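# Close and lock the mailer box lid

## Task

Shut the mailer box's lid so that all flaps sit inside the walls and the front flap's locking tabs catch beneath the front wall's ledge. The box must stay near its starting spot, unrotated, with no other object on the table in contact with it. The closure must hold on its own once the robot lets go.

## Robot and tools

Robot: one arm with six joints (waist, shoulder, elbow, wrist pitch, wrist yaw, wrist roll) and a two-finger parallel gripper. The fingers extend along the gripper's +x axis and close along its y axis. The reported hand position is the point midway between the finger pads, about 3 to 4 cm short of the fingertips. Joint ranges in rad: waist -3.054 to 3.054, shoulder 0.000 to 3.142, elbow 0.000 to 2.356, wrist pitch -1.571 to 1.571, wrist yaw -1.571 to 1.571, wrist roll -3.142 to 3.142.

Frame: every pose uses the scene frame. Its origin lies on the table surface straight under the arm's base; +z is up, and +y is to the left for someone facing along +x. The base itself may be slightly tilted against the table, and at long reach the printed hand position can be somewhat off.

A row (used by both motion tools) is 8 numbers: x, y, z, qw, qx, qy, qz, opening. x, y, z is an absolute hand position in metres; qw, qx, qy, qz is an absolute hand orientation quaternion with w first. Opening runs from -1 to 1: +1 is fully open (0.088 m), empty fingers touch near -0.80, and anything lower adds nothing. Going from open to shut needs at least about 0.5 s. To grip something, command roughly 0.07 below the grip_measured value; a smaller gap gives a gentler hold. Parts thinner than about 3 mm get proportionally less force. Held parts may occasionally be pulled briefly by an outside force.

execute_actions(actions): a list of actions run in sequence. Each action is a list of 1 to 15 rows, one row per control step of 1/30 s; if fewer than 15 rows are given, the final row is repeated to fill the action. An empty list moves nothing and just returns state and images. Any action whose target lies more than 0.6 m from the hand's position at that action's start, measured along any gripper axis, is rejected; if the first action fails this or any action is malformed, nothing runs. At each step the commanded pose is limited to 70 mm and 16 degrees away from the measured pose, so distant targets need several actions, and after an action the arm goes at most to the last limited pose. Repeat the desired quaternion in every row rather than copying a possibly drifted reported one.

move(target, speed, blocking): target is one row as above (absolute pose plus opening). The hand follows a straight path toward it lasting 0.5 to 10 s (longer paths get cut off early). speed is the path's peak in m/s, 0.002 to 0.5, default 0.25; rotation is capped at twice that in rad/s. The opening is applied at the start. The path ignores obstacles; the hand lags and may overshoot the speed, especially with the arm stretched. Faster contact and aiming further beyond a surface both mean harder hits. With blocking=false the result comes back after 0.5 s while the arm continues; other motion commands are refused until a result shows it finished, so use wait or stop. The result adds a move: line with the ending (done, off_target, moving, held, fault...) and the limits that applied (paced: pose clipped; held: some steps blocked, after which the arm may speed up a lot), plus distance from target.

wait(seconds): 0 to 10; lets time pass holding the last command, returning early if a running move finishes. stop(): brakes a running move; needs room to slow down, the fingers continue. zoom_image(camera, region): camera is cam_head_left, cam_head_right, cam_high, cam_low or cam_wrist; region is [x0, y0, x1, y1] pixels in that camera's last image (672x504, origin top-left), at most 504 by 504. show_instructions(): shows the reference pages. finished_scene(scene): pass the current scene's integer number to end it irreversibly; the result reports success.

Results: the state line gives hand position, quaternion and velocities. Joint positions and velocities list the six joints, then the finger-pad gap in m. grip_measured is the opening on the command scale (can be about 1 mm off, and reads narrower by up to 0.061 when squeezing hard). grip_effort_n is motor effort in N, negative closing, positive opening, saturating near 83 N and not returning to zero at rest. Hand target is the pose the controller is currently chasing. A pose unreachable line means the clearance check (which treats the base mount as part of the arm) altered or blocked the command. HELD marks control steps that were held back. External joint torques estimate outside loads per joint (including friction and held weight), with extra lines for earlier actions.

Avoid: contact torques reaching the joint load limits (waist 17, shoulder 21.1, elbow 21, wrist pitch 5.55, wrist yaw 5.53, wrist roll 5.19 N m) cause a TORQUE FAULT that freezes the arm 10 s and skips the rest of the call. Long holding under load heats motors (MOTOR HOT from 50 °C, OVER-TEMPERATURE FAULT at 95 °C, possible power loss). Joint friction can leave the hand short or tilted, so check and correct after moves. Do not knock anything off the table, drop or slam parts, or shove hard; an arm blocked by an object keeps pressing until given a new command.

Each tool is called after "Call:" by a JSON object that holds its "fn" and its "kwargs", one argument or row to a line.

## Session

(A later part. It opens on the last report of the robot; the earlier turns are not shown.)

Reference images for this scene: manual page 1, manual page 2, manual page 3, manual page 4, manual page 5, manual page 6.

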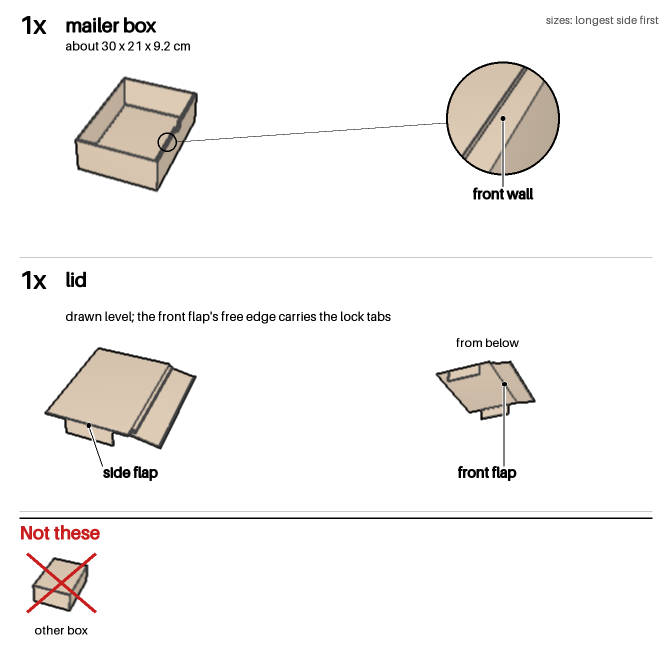

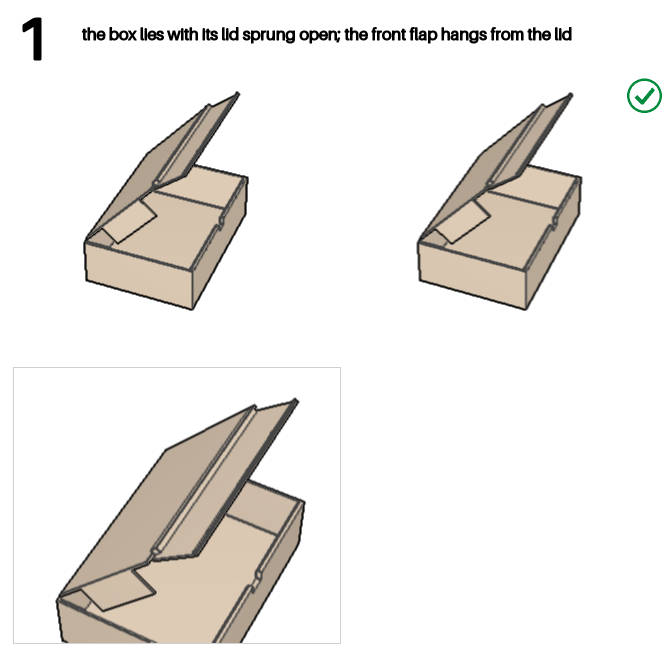

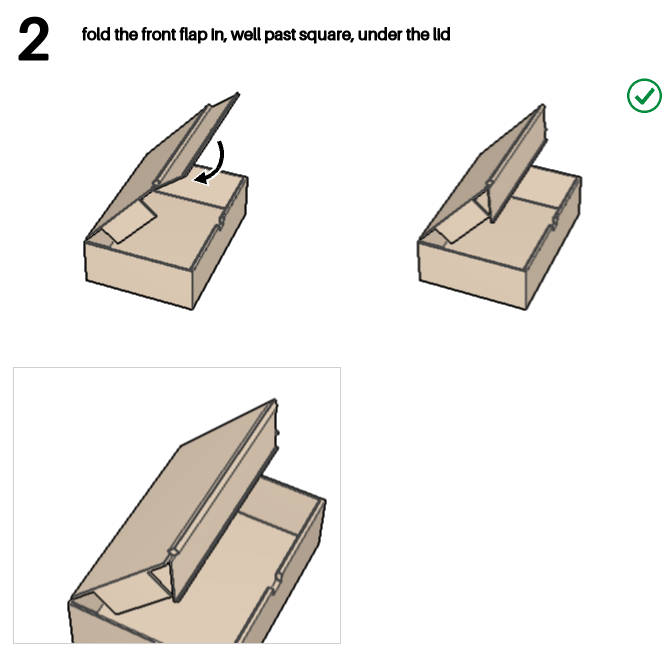

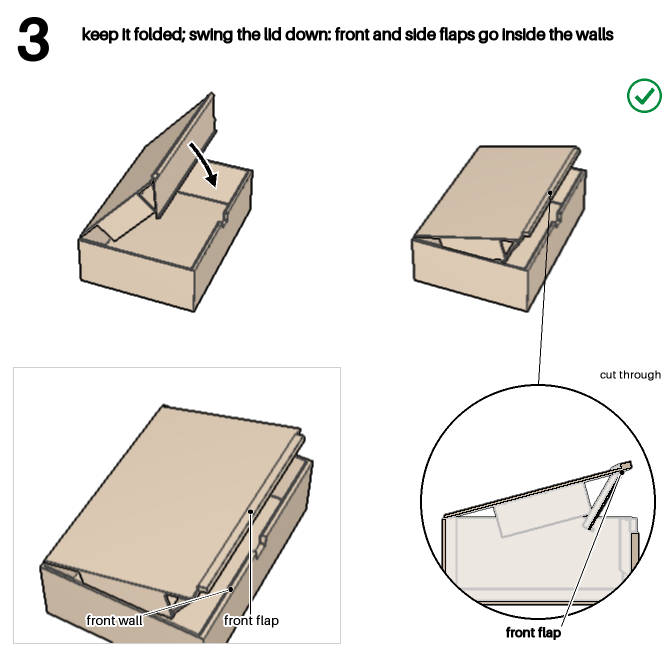

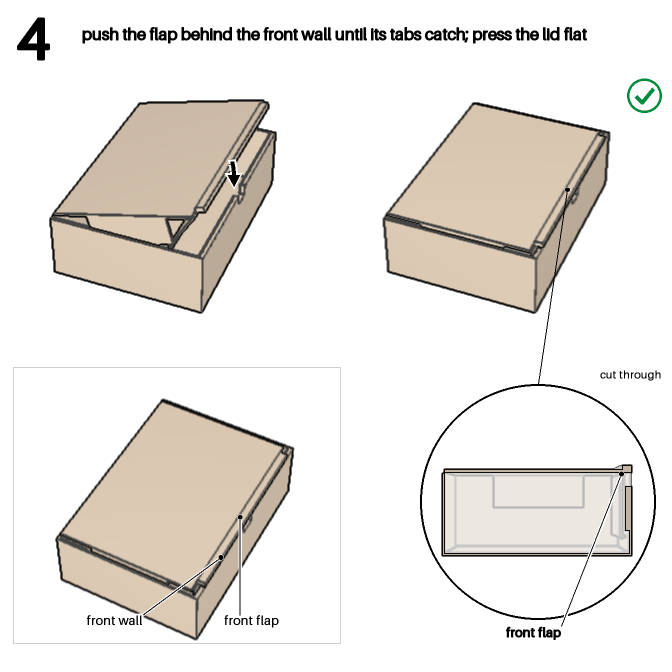

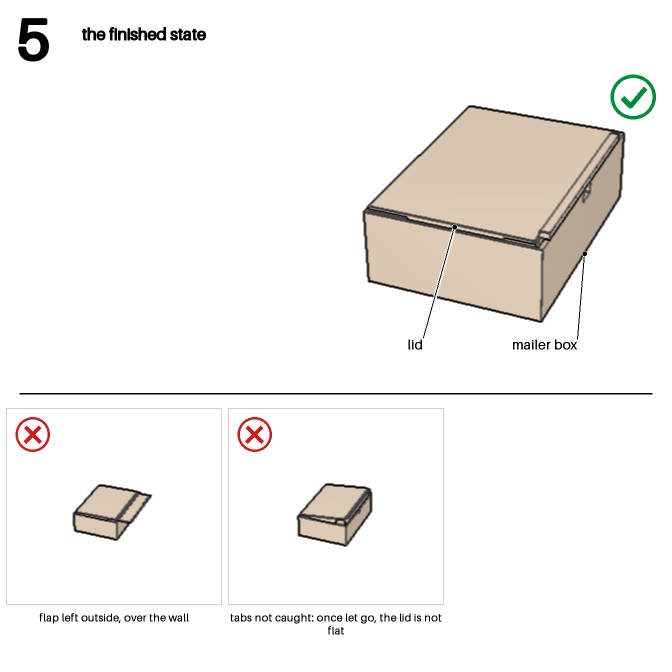

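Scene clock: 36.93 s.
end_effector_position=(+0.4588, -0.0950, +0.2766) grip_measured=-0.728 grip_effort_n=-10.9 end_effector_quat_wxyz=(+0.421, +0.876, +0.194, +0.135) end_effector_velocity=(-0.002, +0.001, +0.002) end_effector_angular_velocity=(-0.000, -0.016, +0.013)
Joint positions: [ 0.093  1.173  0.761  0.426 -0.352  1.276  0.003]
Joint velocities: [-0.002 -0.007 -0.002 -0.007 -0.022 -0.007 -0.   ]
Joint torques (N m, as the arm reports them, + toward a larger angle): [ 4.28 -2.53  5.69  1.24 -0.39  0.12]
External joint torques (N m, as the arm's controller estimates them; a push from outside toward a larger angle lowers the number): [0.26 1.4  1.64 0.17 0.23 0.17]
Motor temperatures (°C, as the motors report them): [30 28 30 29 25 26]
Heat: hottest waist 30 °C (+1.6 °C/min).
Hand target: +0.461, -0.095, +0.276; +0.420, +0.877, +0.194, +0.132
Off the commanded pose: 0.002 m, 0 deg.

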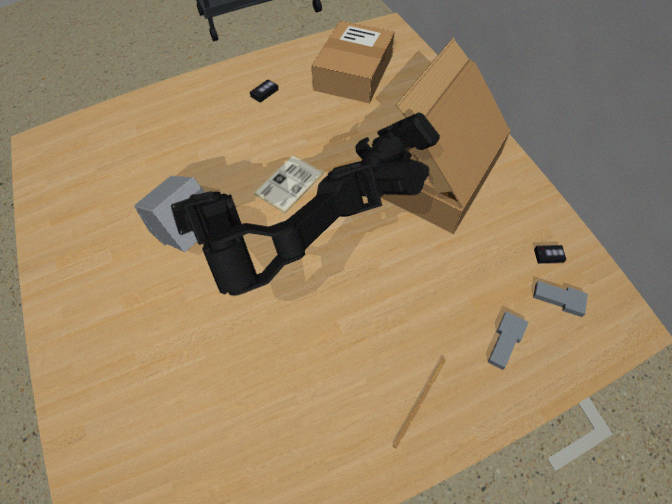

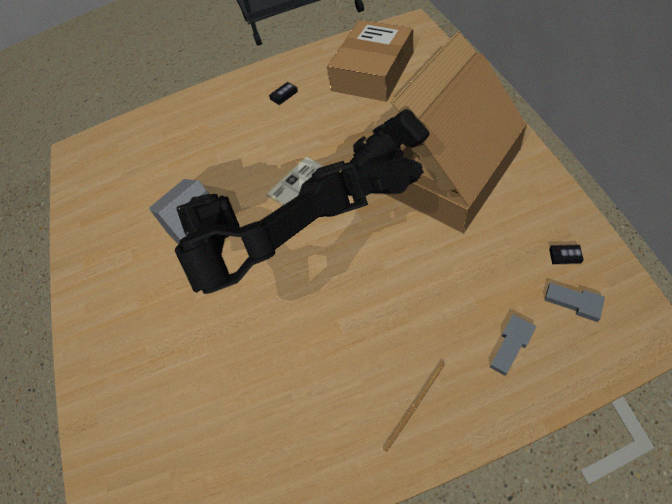

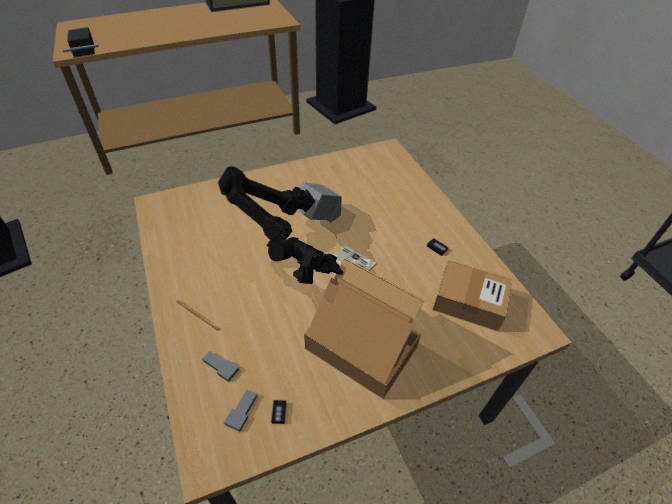

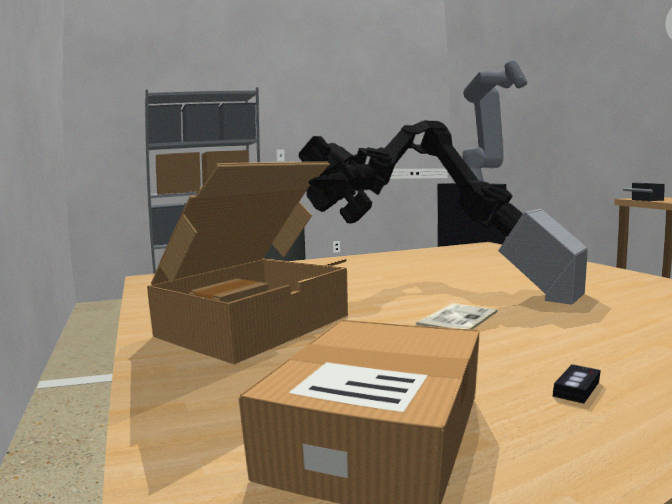

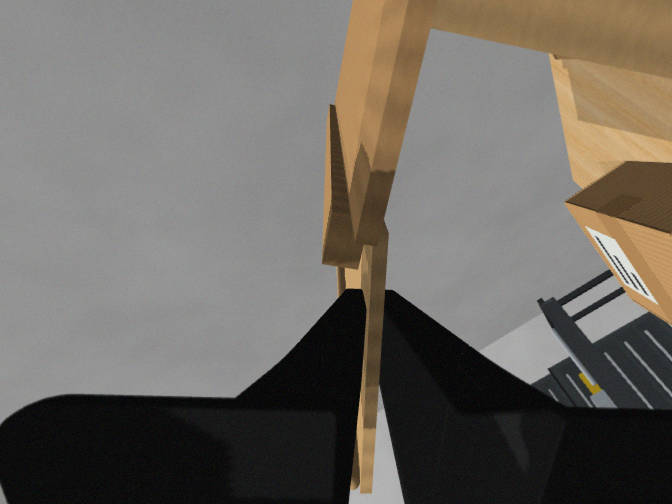

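Call:
{"fn": "move", "kwargs": {
  "target": [0.4585,-0.088,0.261,0.619,0.75,0.157,0.176,-0.74],
  "speed": 0.15
}}

Call:
{"fn": "move", "kwargs": {
  "target": [0.459,-0.088,0.245,0.791,0.564,0.106,0.21,-0.74],
  "speed": 0.15
}}

Call:
{"fn": "move", "kwargs": {
  "target": [0.463,-0.095,0.233,0.911,0.34,0.048,0.231,-0.74],
  "speed": 0.15
}}

Scene clock: 45.63 s.
end_effector_position=(+0.4593, -0.0920, +0.2661) grip_measured=-0.737 grip_effort_n=-11.4 end_effector_quat_wxyz=(+0.618, +0.751, +0.151, +0.176) end_effector_velocity=(-0.002, +0.005, -0.004) end_effector_angular_velocity=(-0.017, +0.003, +0.022)
Joint positions: [ 0.066  1.199  0.734  0.493 -0.378  0.799  0.003]
Joint velocities: [-0.002  0.002 -0.002 -0.022 -0.007 -0.022  0.   ]
Joint torques (N m, as the arm reports them, + toward a larger angle): [ 3.72 -2.53  3.87  1.26 -0.74 -0.18]
External joint torques (N m, as the arm's controller estimates them; a push from outside toward a larger angle lowers the number): [-0.34  1.43  0.04  0.23 -0.13 -0.12]
Motor temperatures (°C, as the motors report them): [30 28 30 29 25 26]
Heat: hottest waist 30 °C (+1.3 °C/min).
Hand target: +0.458, -0.088, +0.261; +0.619, +0.750, +0.157, +0.176
Off the commanded pose: 0.007 m, 1 deg.
move: done

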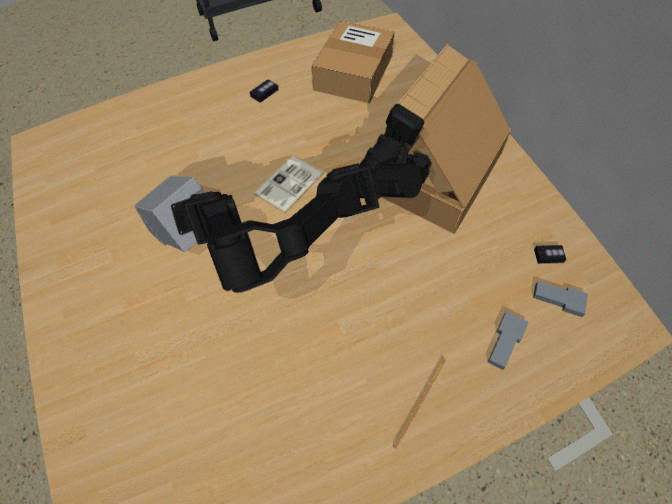

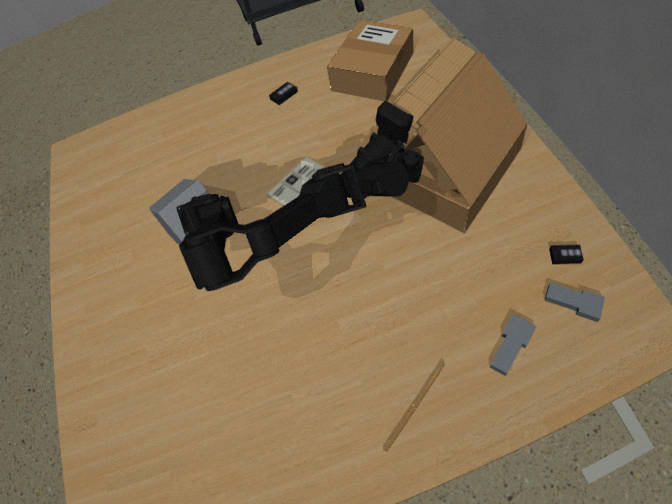

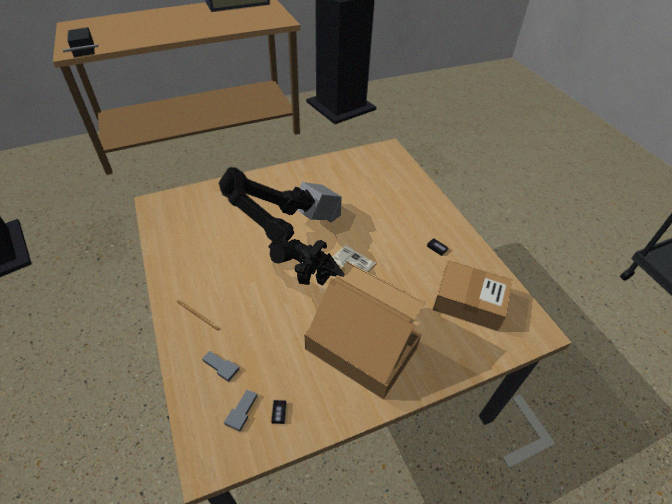

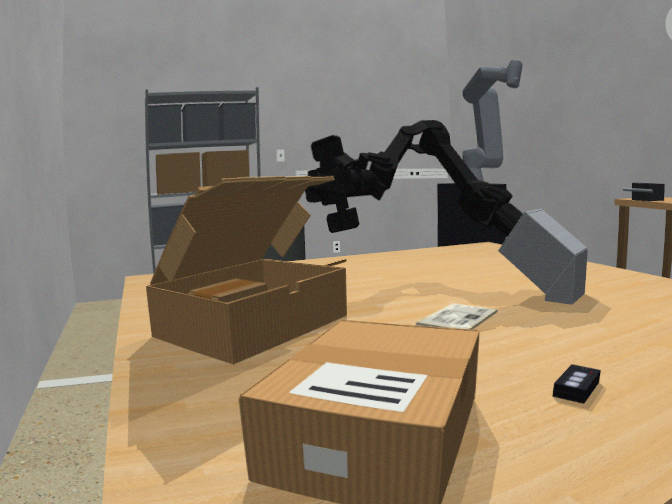

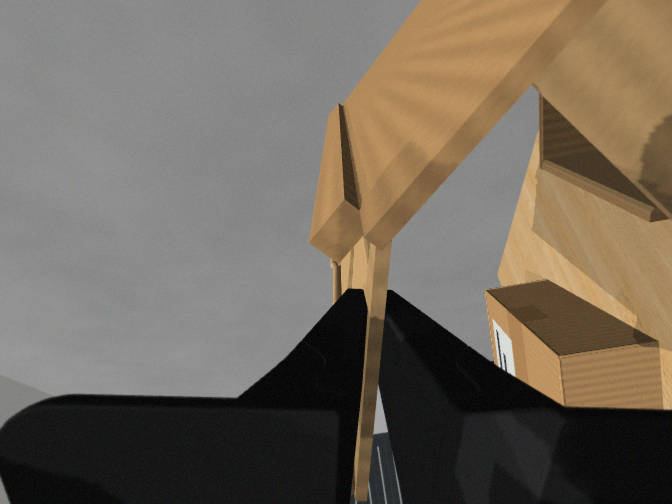

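Scene clock: 47.80 s.
end_effector_position=(+0.4597, -0.0913, +0.2499) grip_measured=-0.737 grip_effort_n=-11.4 end_effector_quat_wxyz=(+0.791, +0.566, +0.101, +0.210) end_effector_velocity=(-0.001, -0.003, -0.002) end_effector_angular_velocity=(-0.034, -0.011, -0.004)
Joint positions: [ 0.016  1.231  0.715  0.543 -0.429  0.278  0.003]
Joint velocities: [-0.012 -0.007 -0.002 -0.007 -0.007 -0.037 -0.   ]
Joint torques (N m, as the arm reports them, + toward a larger angle): [ 3.76 -2.8   3.73  1.3  -0.74 -0.19]
External joint torques (N m, as the arm's controller estimates them; a push from outside toward a larger angle lowers the number): [-0.34  1.57 -0.04  0.23 -0.13 -0.14]
Motor temperatures (°C, as the motors report them): [30 28 30 29 25 26]
Heat: hottest waist 30 °C (+1.3 °C/min).
Hand target: +0.459, -0.088, +0.245; +0.791, +0.564, +0.106, +0.210
Off the commanded pose: 0.006 m, 1 deg.
move: done

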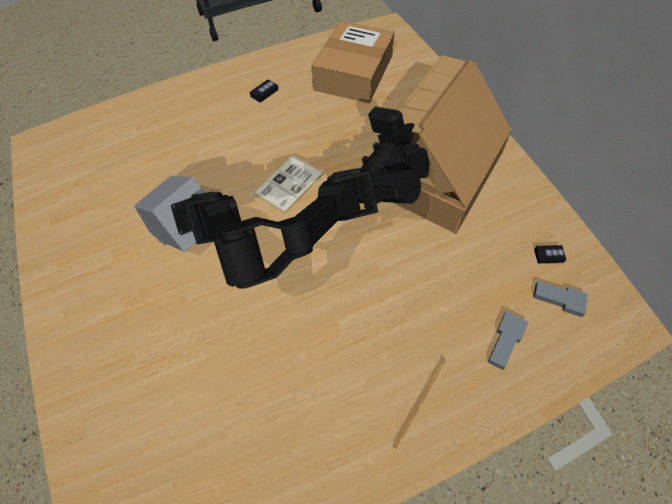

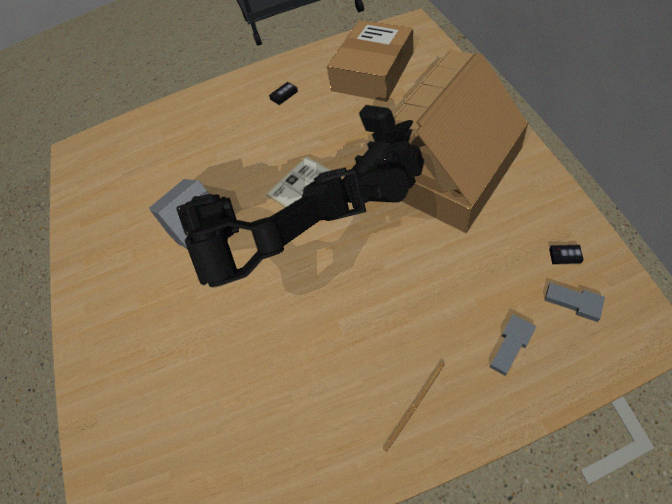

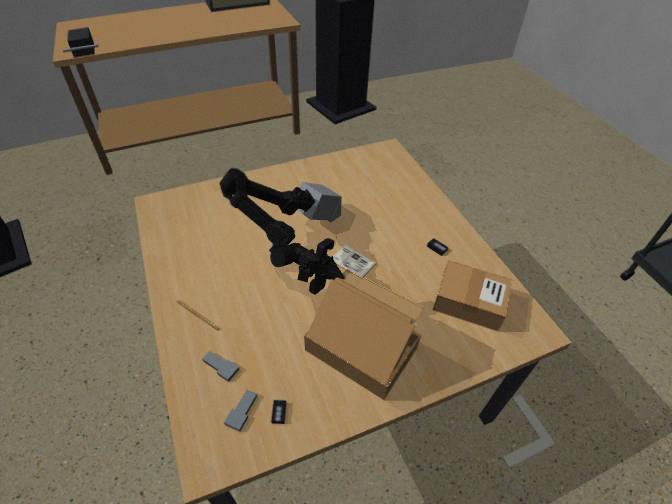

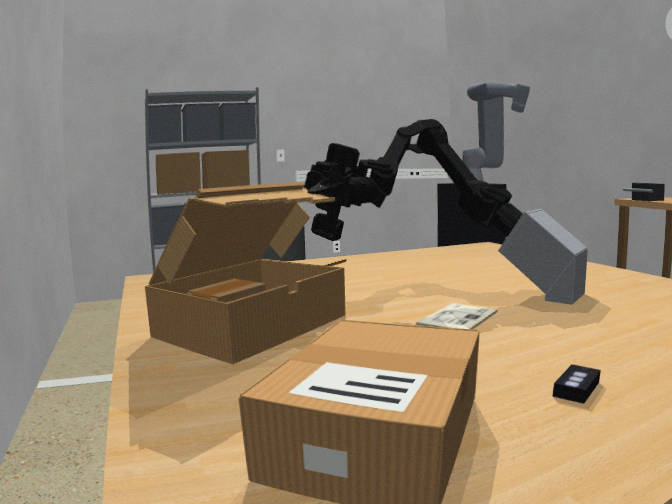

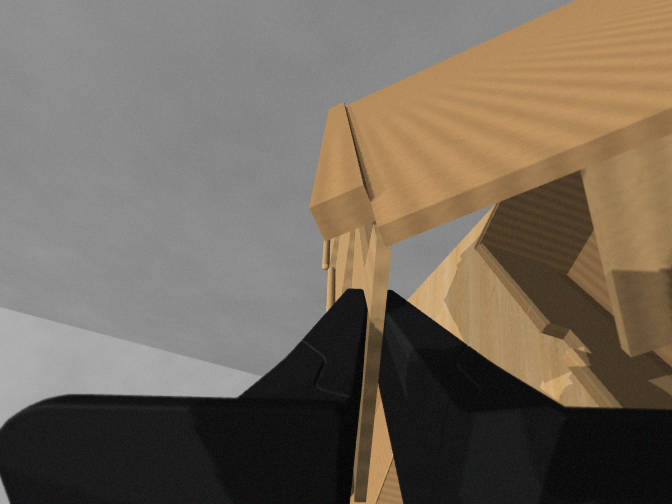

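Scene clock: 49.97 s.
end_effector_position=(+0.4608, -0.0940, +0.2345) grip_measured=-0.737 grip_effort_n=-11.9 end_effector_quat_wxyz=(+0.909, +0.343, +0.049, +0.232) end_effector_velocity=(-0.003, +0.006, -0.002) end_effector_angular_velocity=(-0.009, -0.007, +0.030)
Joint positions: [-0.039  1.258  0.718  0.553 -0.482 -0.246  0.003]
Joint velocities: [-0.002  0.002 -0.002 -0.022 -0.022 -0.022 -0.   ]
Joint torques (N m, as the arm reports them, + toward a larger angle): [ 4.06 -3.12  5.16  1.28 -0.77 -0.2 ]
External joint torques (N m, as the arm's controller estimates them; a push from outside toward a larger angle lowers the number): [-0.11  1.46  1.61  0.26 -0.16 -0.16]
Motor temperatures (°C, as the motors report them): [30 28 30 29 25 26]
Heat: hottest waist 30 °C (+1.2 °C/min).
Hand target: +0.463, -0.095, +0.233; +0.910, +0.340, +0.048, +0.231
Off the commanded pose: 0.003 m, 0 deg.
move: done

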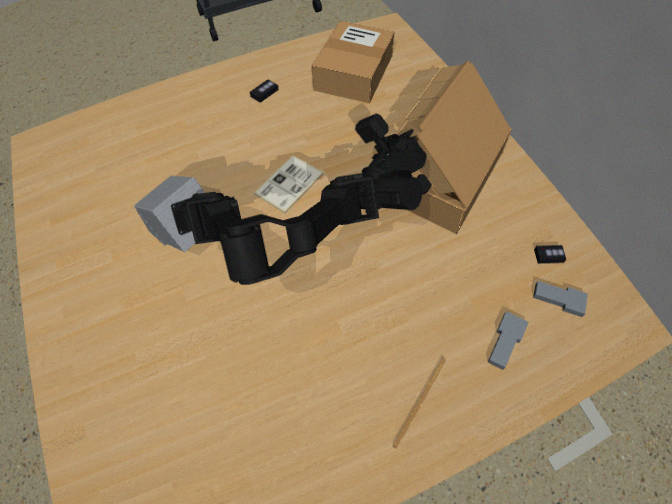

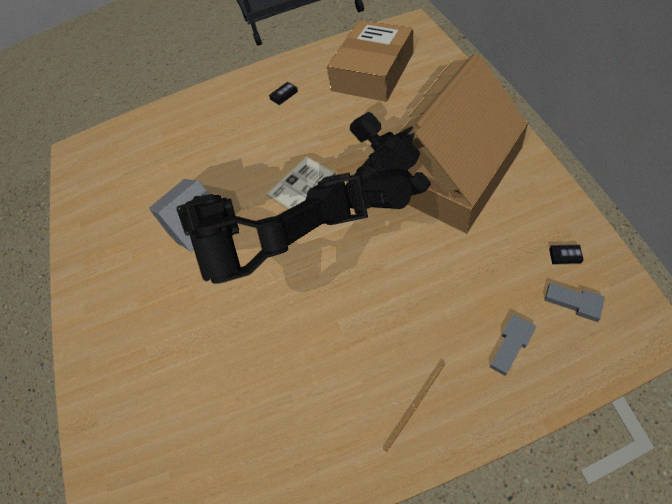

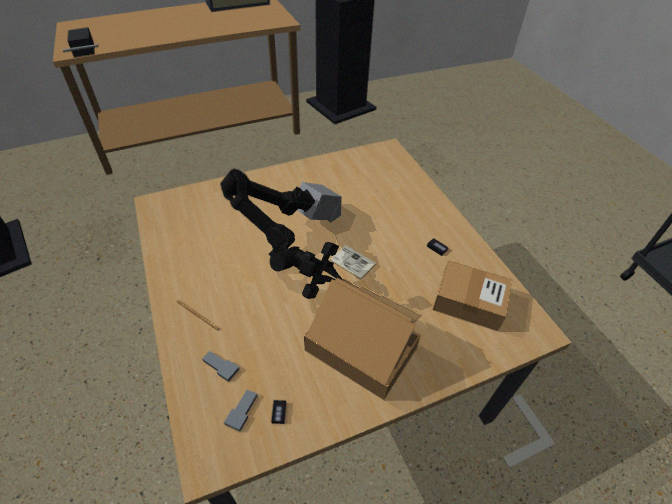

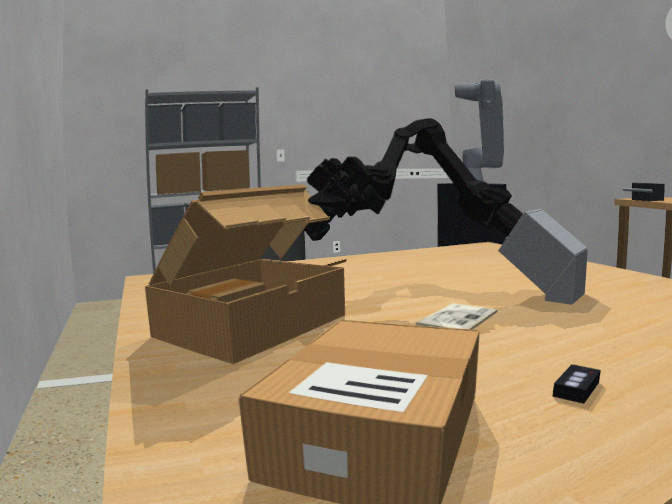

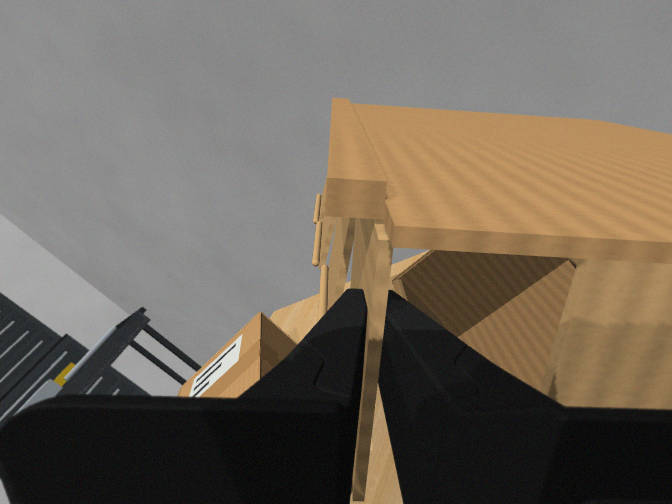

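Call:
{"fn": "move", "kwargs": {
  "target": [0.469,-0.108,0.224,0.969,0.076,-0.018,0.235,-0.77],
  "speed": 0.12
}}

Scene clock: 56.53 s.
end_effector_position=(+0.4670, -0.1070, +0.2259) grip_measured=-0.761 grip_effort_n=-50.0 end_effector_quat_wxyz=(+0.969, +0.079, -0.019, +0.235) end_effector_velocity=(-0.001, +0.001, +0.004) end_effector_angular_velocity=(+0.003, -0.034, +0.014)
Joint positions: [-0.095  1.28   0.757  0.541 -0.54  -0.802  0.002]
Joint velocities: [-0.002  0.002  0.002  0.007 -0.037 -0.007 -0.   ]
Joint torques (N m, as the arm reports them, + toward a larger angle): [ 3.89 -3.48  5.17  0.92 -0.77 -0.18]
External joint torques (N m, as the arm's controller estimates them; a push from outside toward a larger angle lowers the number): [-0.33  1.59  1.53 -0.12 -0.15 -0.18]
Motor temperatures (°C, as the motors report them): [30 28 30 29 25 26]
Heat: hottest waist 30 °C (+1.1 °C/min).
Hand target: +0.469, -0.108, +0.224; +0.969, +0.076, -0.018, +0.235
Off the commanded pose: 0.003 m, 0 deg.
move: done

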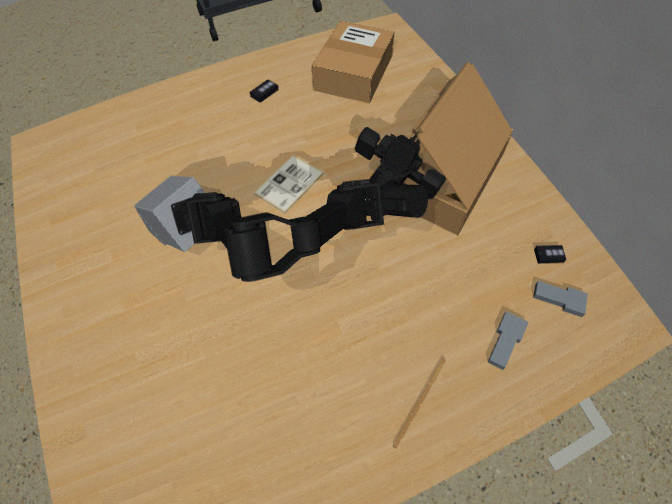

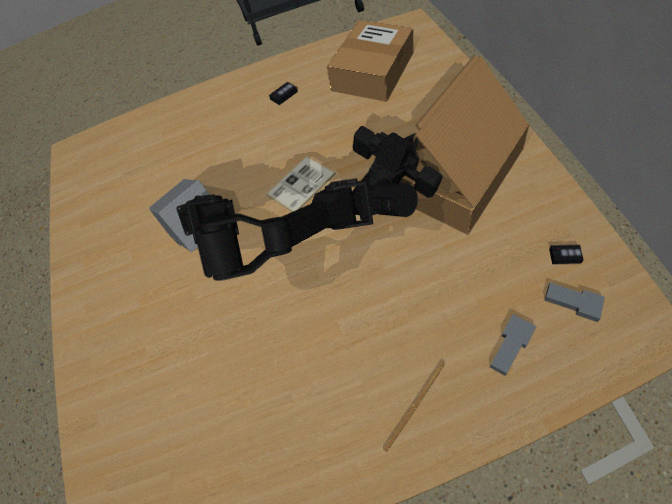

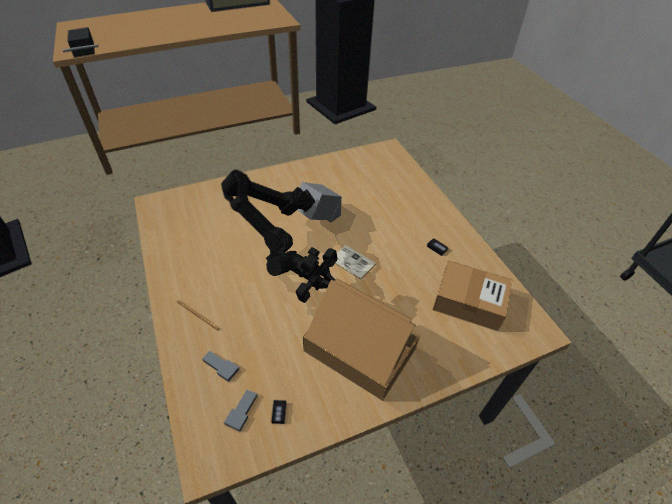

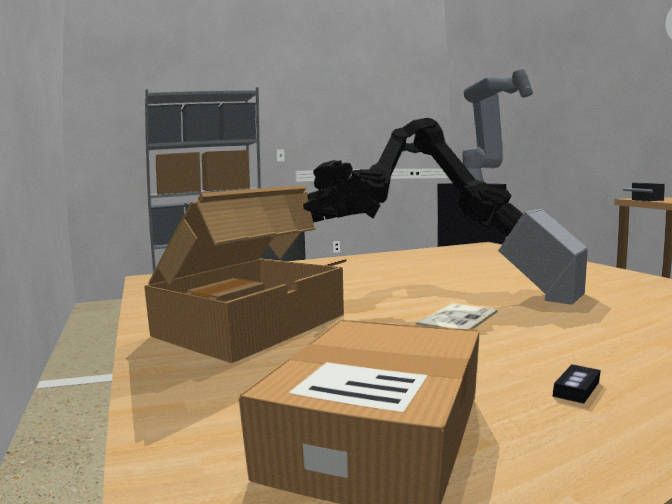

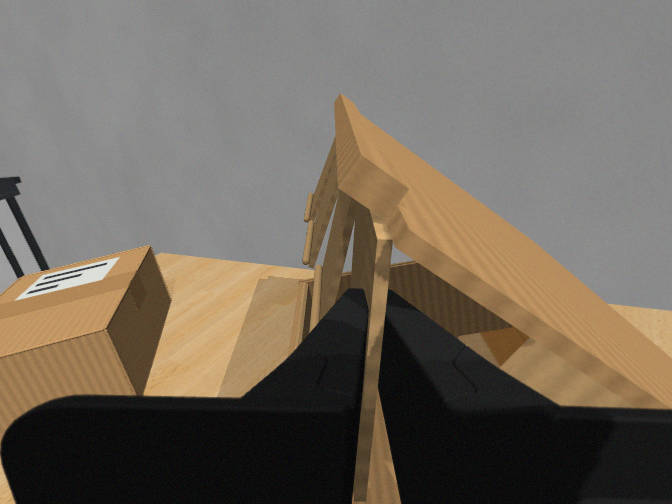

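Call:
{"fn": "move", "kwargs": {
  "target": [0.456,-0.081,0.188,0.969,-0.077,-0.054,0.229,-0.79],
  "speed": 0.06
}}

Scene clock: 63.73 s.
end_effector_position=(+0.4578, -0.0856, +0.1912) grip_measured=-0.777 grip_effort_n=-76.5 end_effector_quat_wxyz=(+0.970, -0.076, -0.054, +0.223) end_effector_velocity=(-0.002, +0.002, -0.001) end_effector_angular_velocity=(-0.018, -0.012, +0.003)
Joint positions: [-0.14   1.382  0.655  0.755 -0.575 -1.116  0.001]
Joint velocities: [-0.002  0.002 -0.007  0.007 -0.007 -0.022  0.   ]
Joint torques (N m, as the arm reports them, + toward a larger angle): [ 4.49 -3.45  2.77  1.21 -0.95 -0.18]
External joint torques (N m, as the arm's controller estimates them; a push from outside toward a larger angle lowers the number): [ 0.13  1.6  -0.06  0.2  -0.34 -0.19]
Motor temperatures (°C, as the motors report them): [30 28 30 29 25 26]
Heat: hottest waist 30 °C (+1.0 °C/min).
Hand target: +0.456, -0.081, +0.188; +0.969, -0.077, -0.054, +0.229
Off the commanded pose: 0.006 m, 1 deg.
move: done

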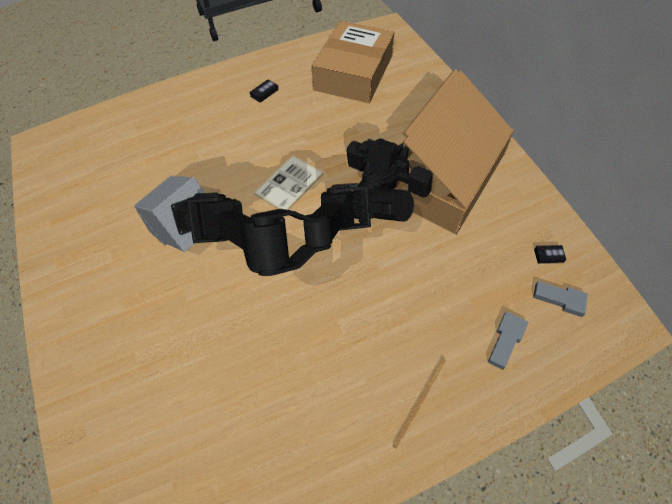

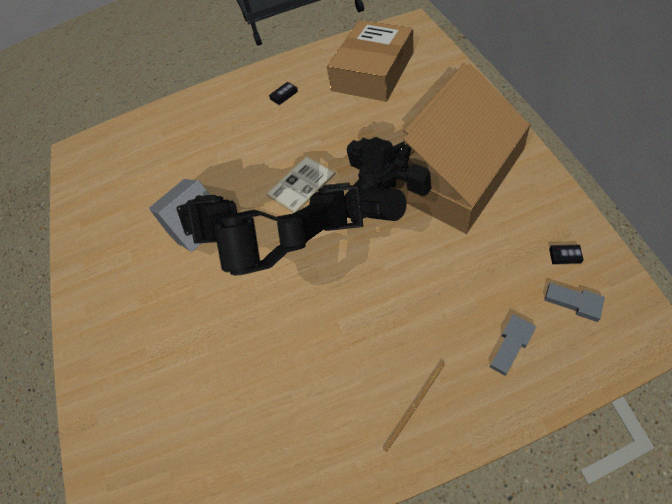

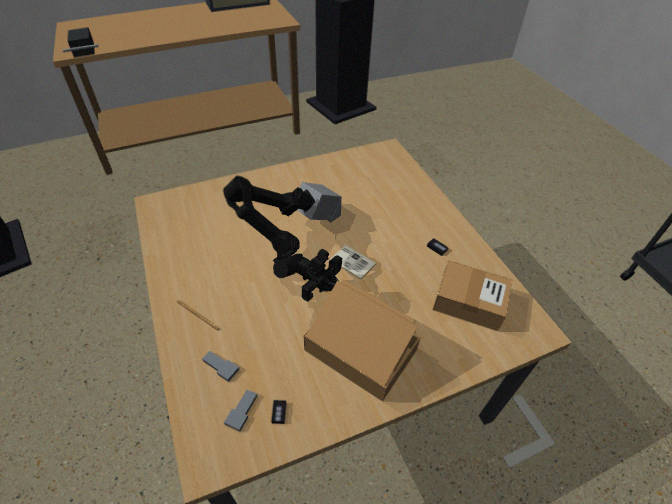

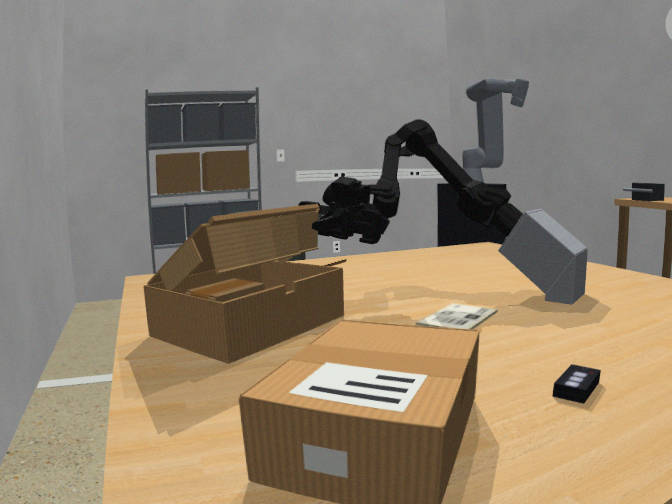

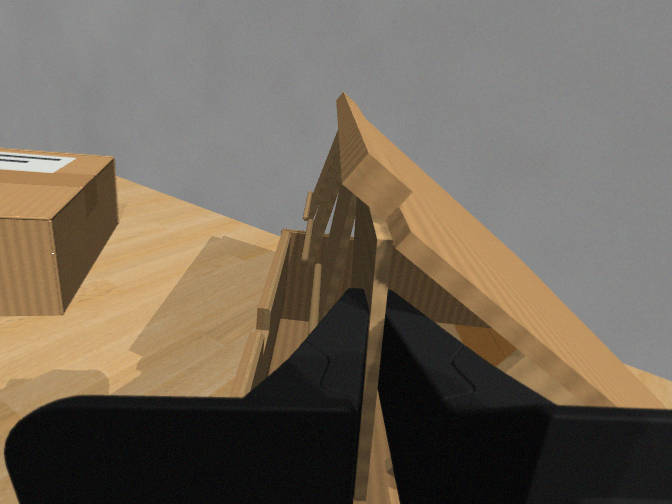

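Call:
{"fn": "move", "kwargs": {
  "target": [0.445,-0.071,0.154,0.955,-0.178,-0.079,0.228,-0.79],
  "speed": 0.04
}}

Call:
{"fn": "zoom_image", "kwargs": {
  "camera": "cam_low",
  "region": [120,180,400,380]
}}

Scene clock: 71.30 s.
end_effector_position=(+0.4472, -0.0755, +0.1569) grip_measured=-0.777 grip_effort_n=-76.5 end_effector_quat_wxyz=(+0.956, -0.178, -0.078, +0.222) end_effector_velocity=(-0.002, +0.000, -0.002) end_effector_angular_velocity=(-0.019, -0.008, +0.000)
Joint positions: [-0.219  1.484  0.605  0.897 -0.66  -1.332  0.001]
Joint velocities: [-0.007  0.002 -0.007  0.007 -0.007 -0.022 -0.   ]
Joint torques (N m, as the arm reports them, + toward a larger angle): [ 4.47 -3.6   1.79  1.2  -1.   -0.17]
External joint torques (N m, as the arm's controller estimates them; a push from outside toward a larger angle lowers the number): [ 0.04  1.66 -0.31  0.21 -0.39 -0.2 ]
Motor temperatures (°C, as the motors report them): [31 28 30 30 26 26]
Heat: hottest waist 31 °C (+2.0 °C/min).
Hand target: +0.445, -0.071, +0.154; +0.954, -0.178, -0.079, +0.228
Off the commanded pose: 0.006 m, 1 deg.
move: done

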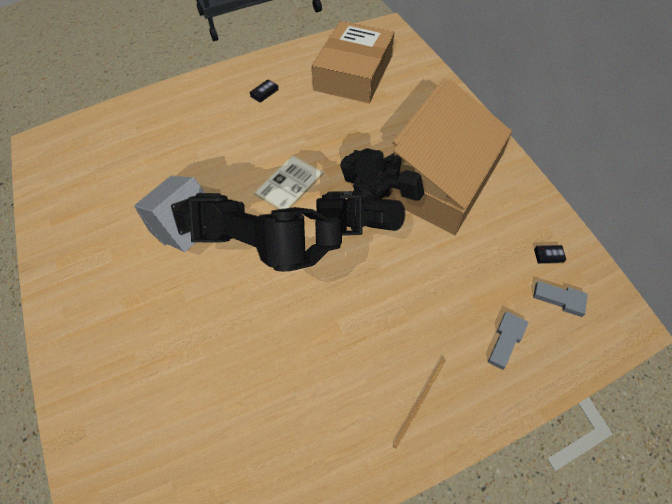

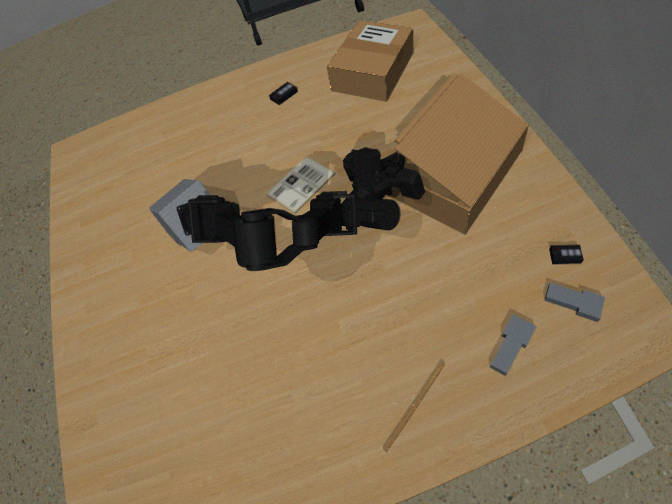

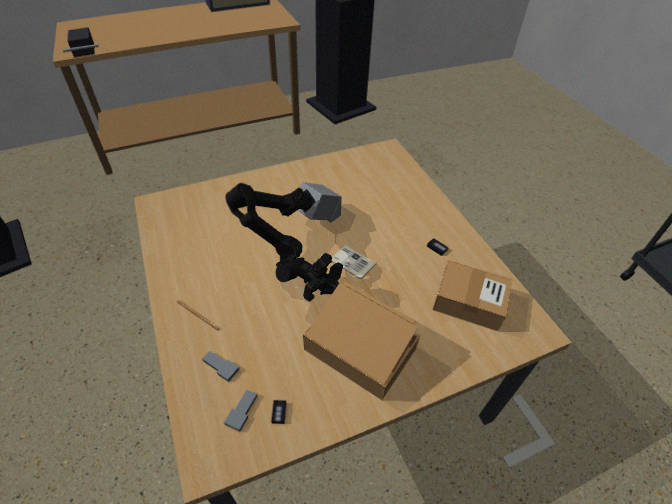

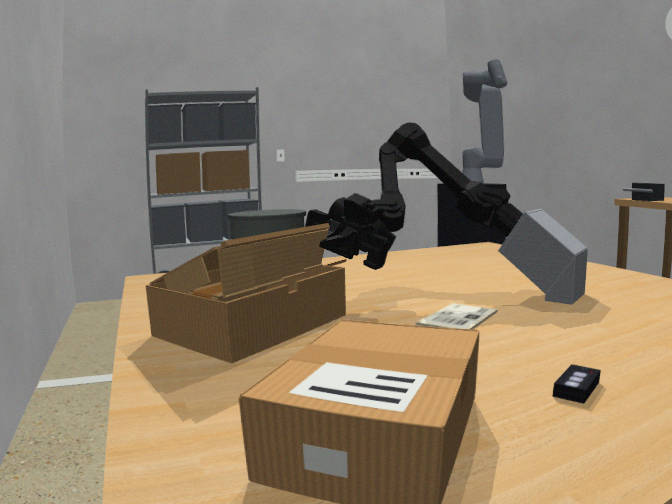

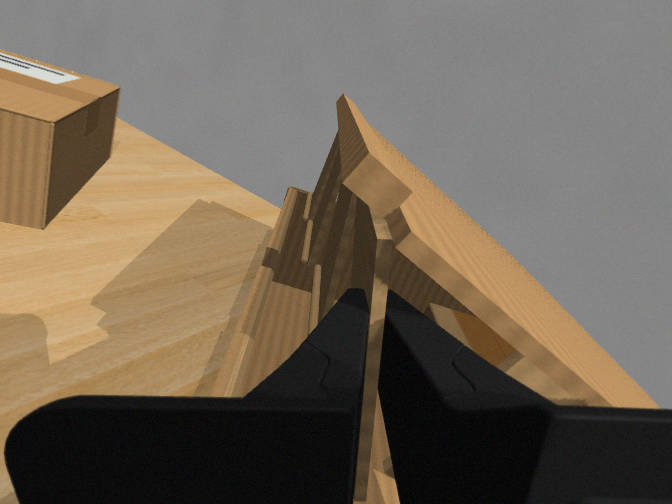

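Region (120, 180, 400, 380) of cam_low's 672x504 image, scaled by 1.800, with more detail than that image has; it fills the top 360 rows of this view, and the rest is white.

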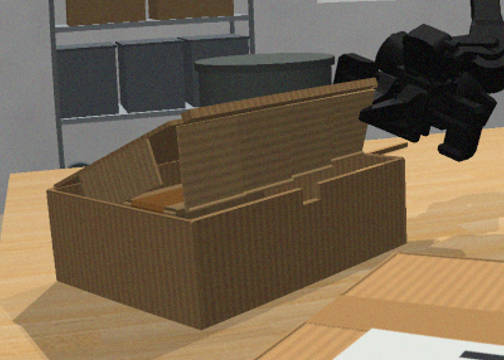

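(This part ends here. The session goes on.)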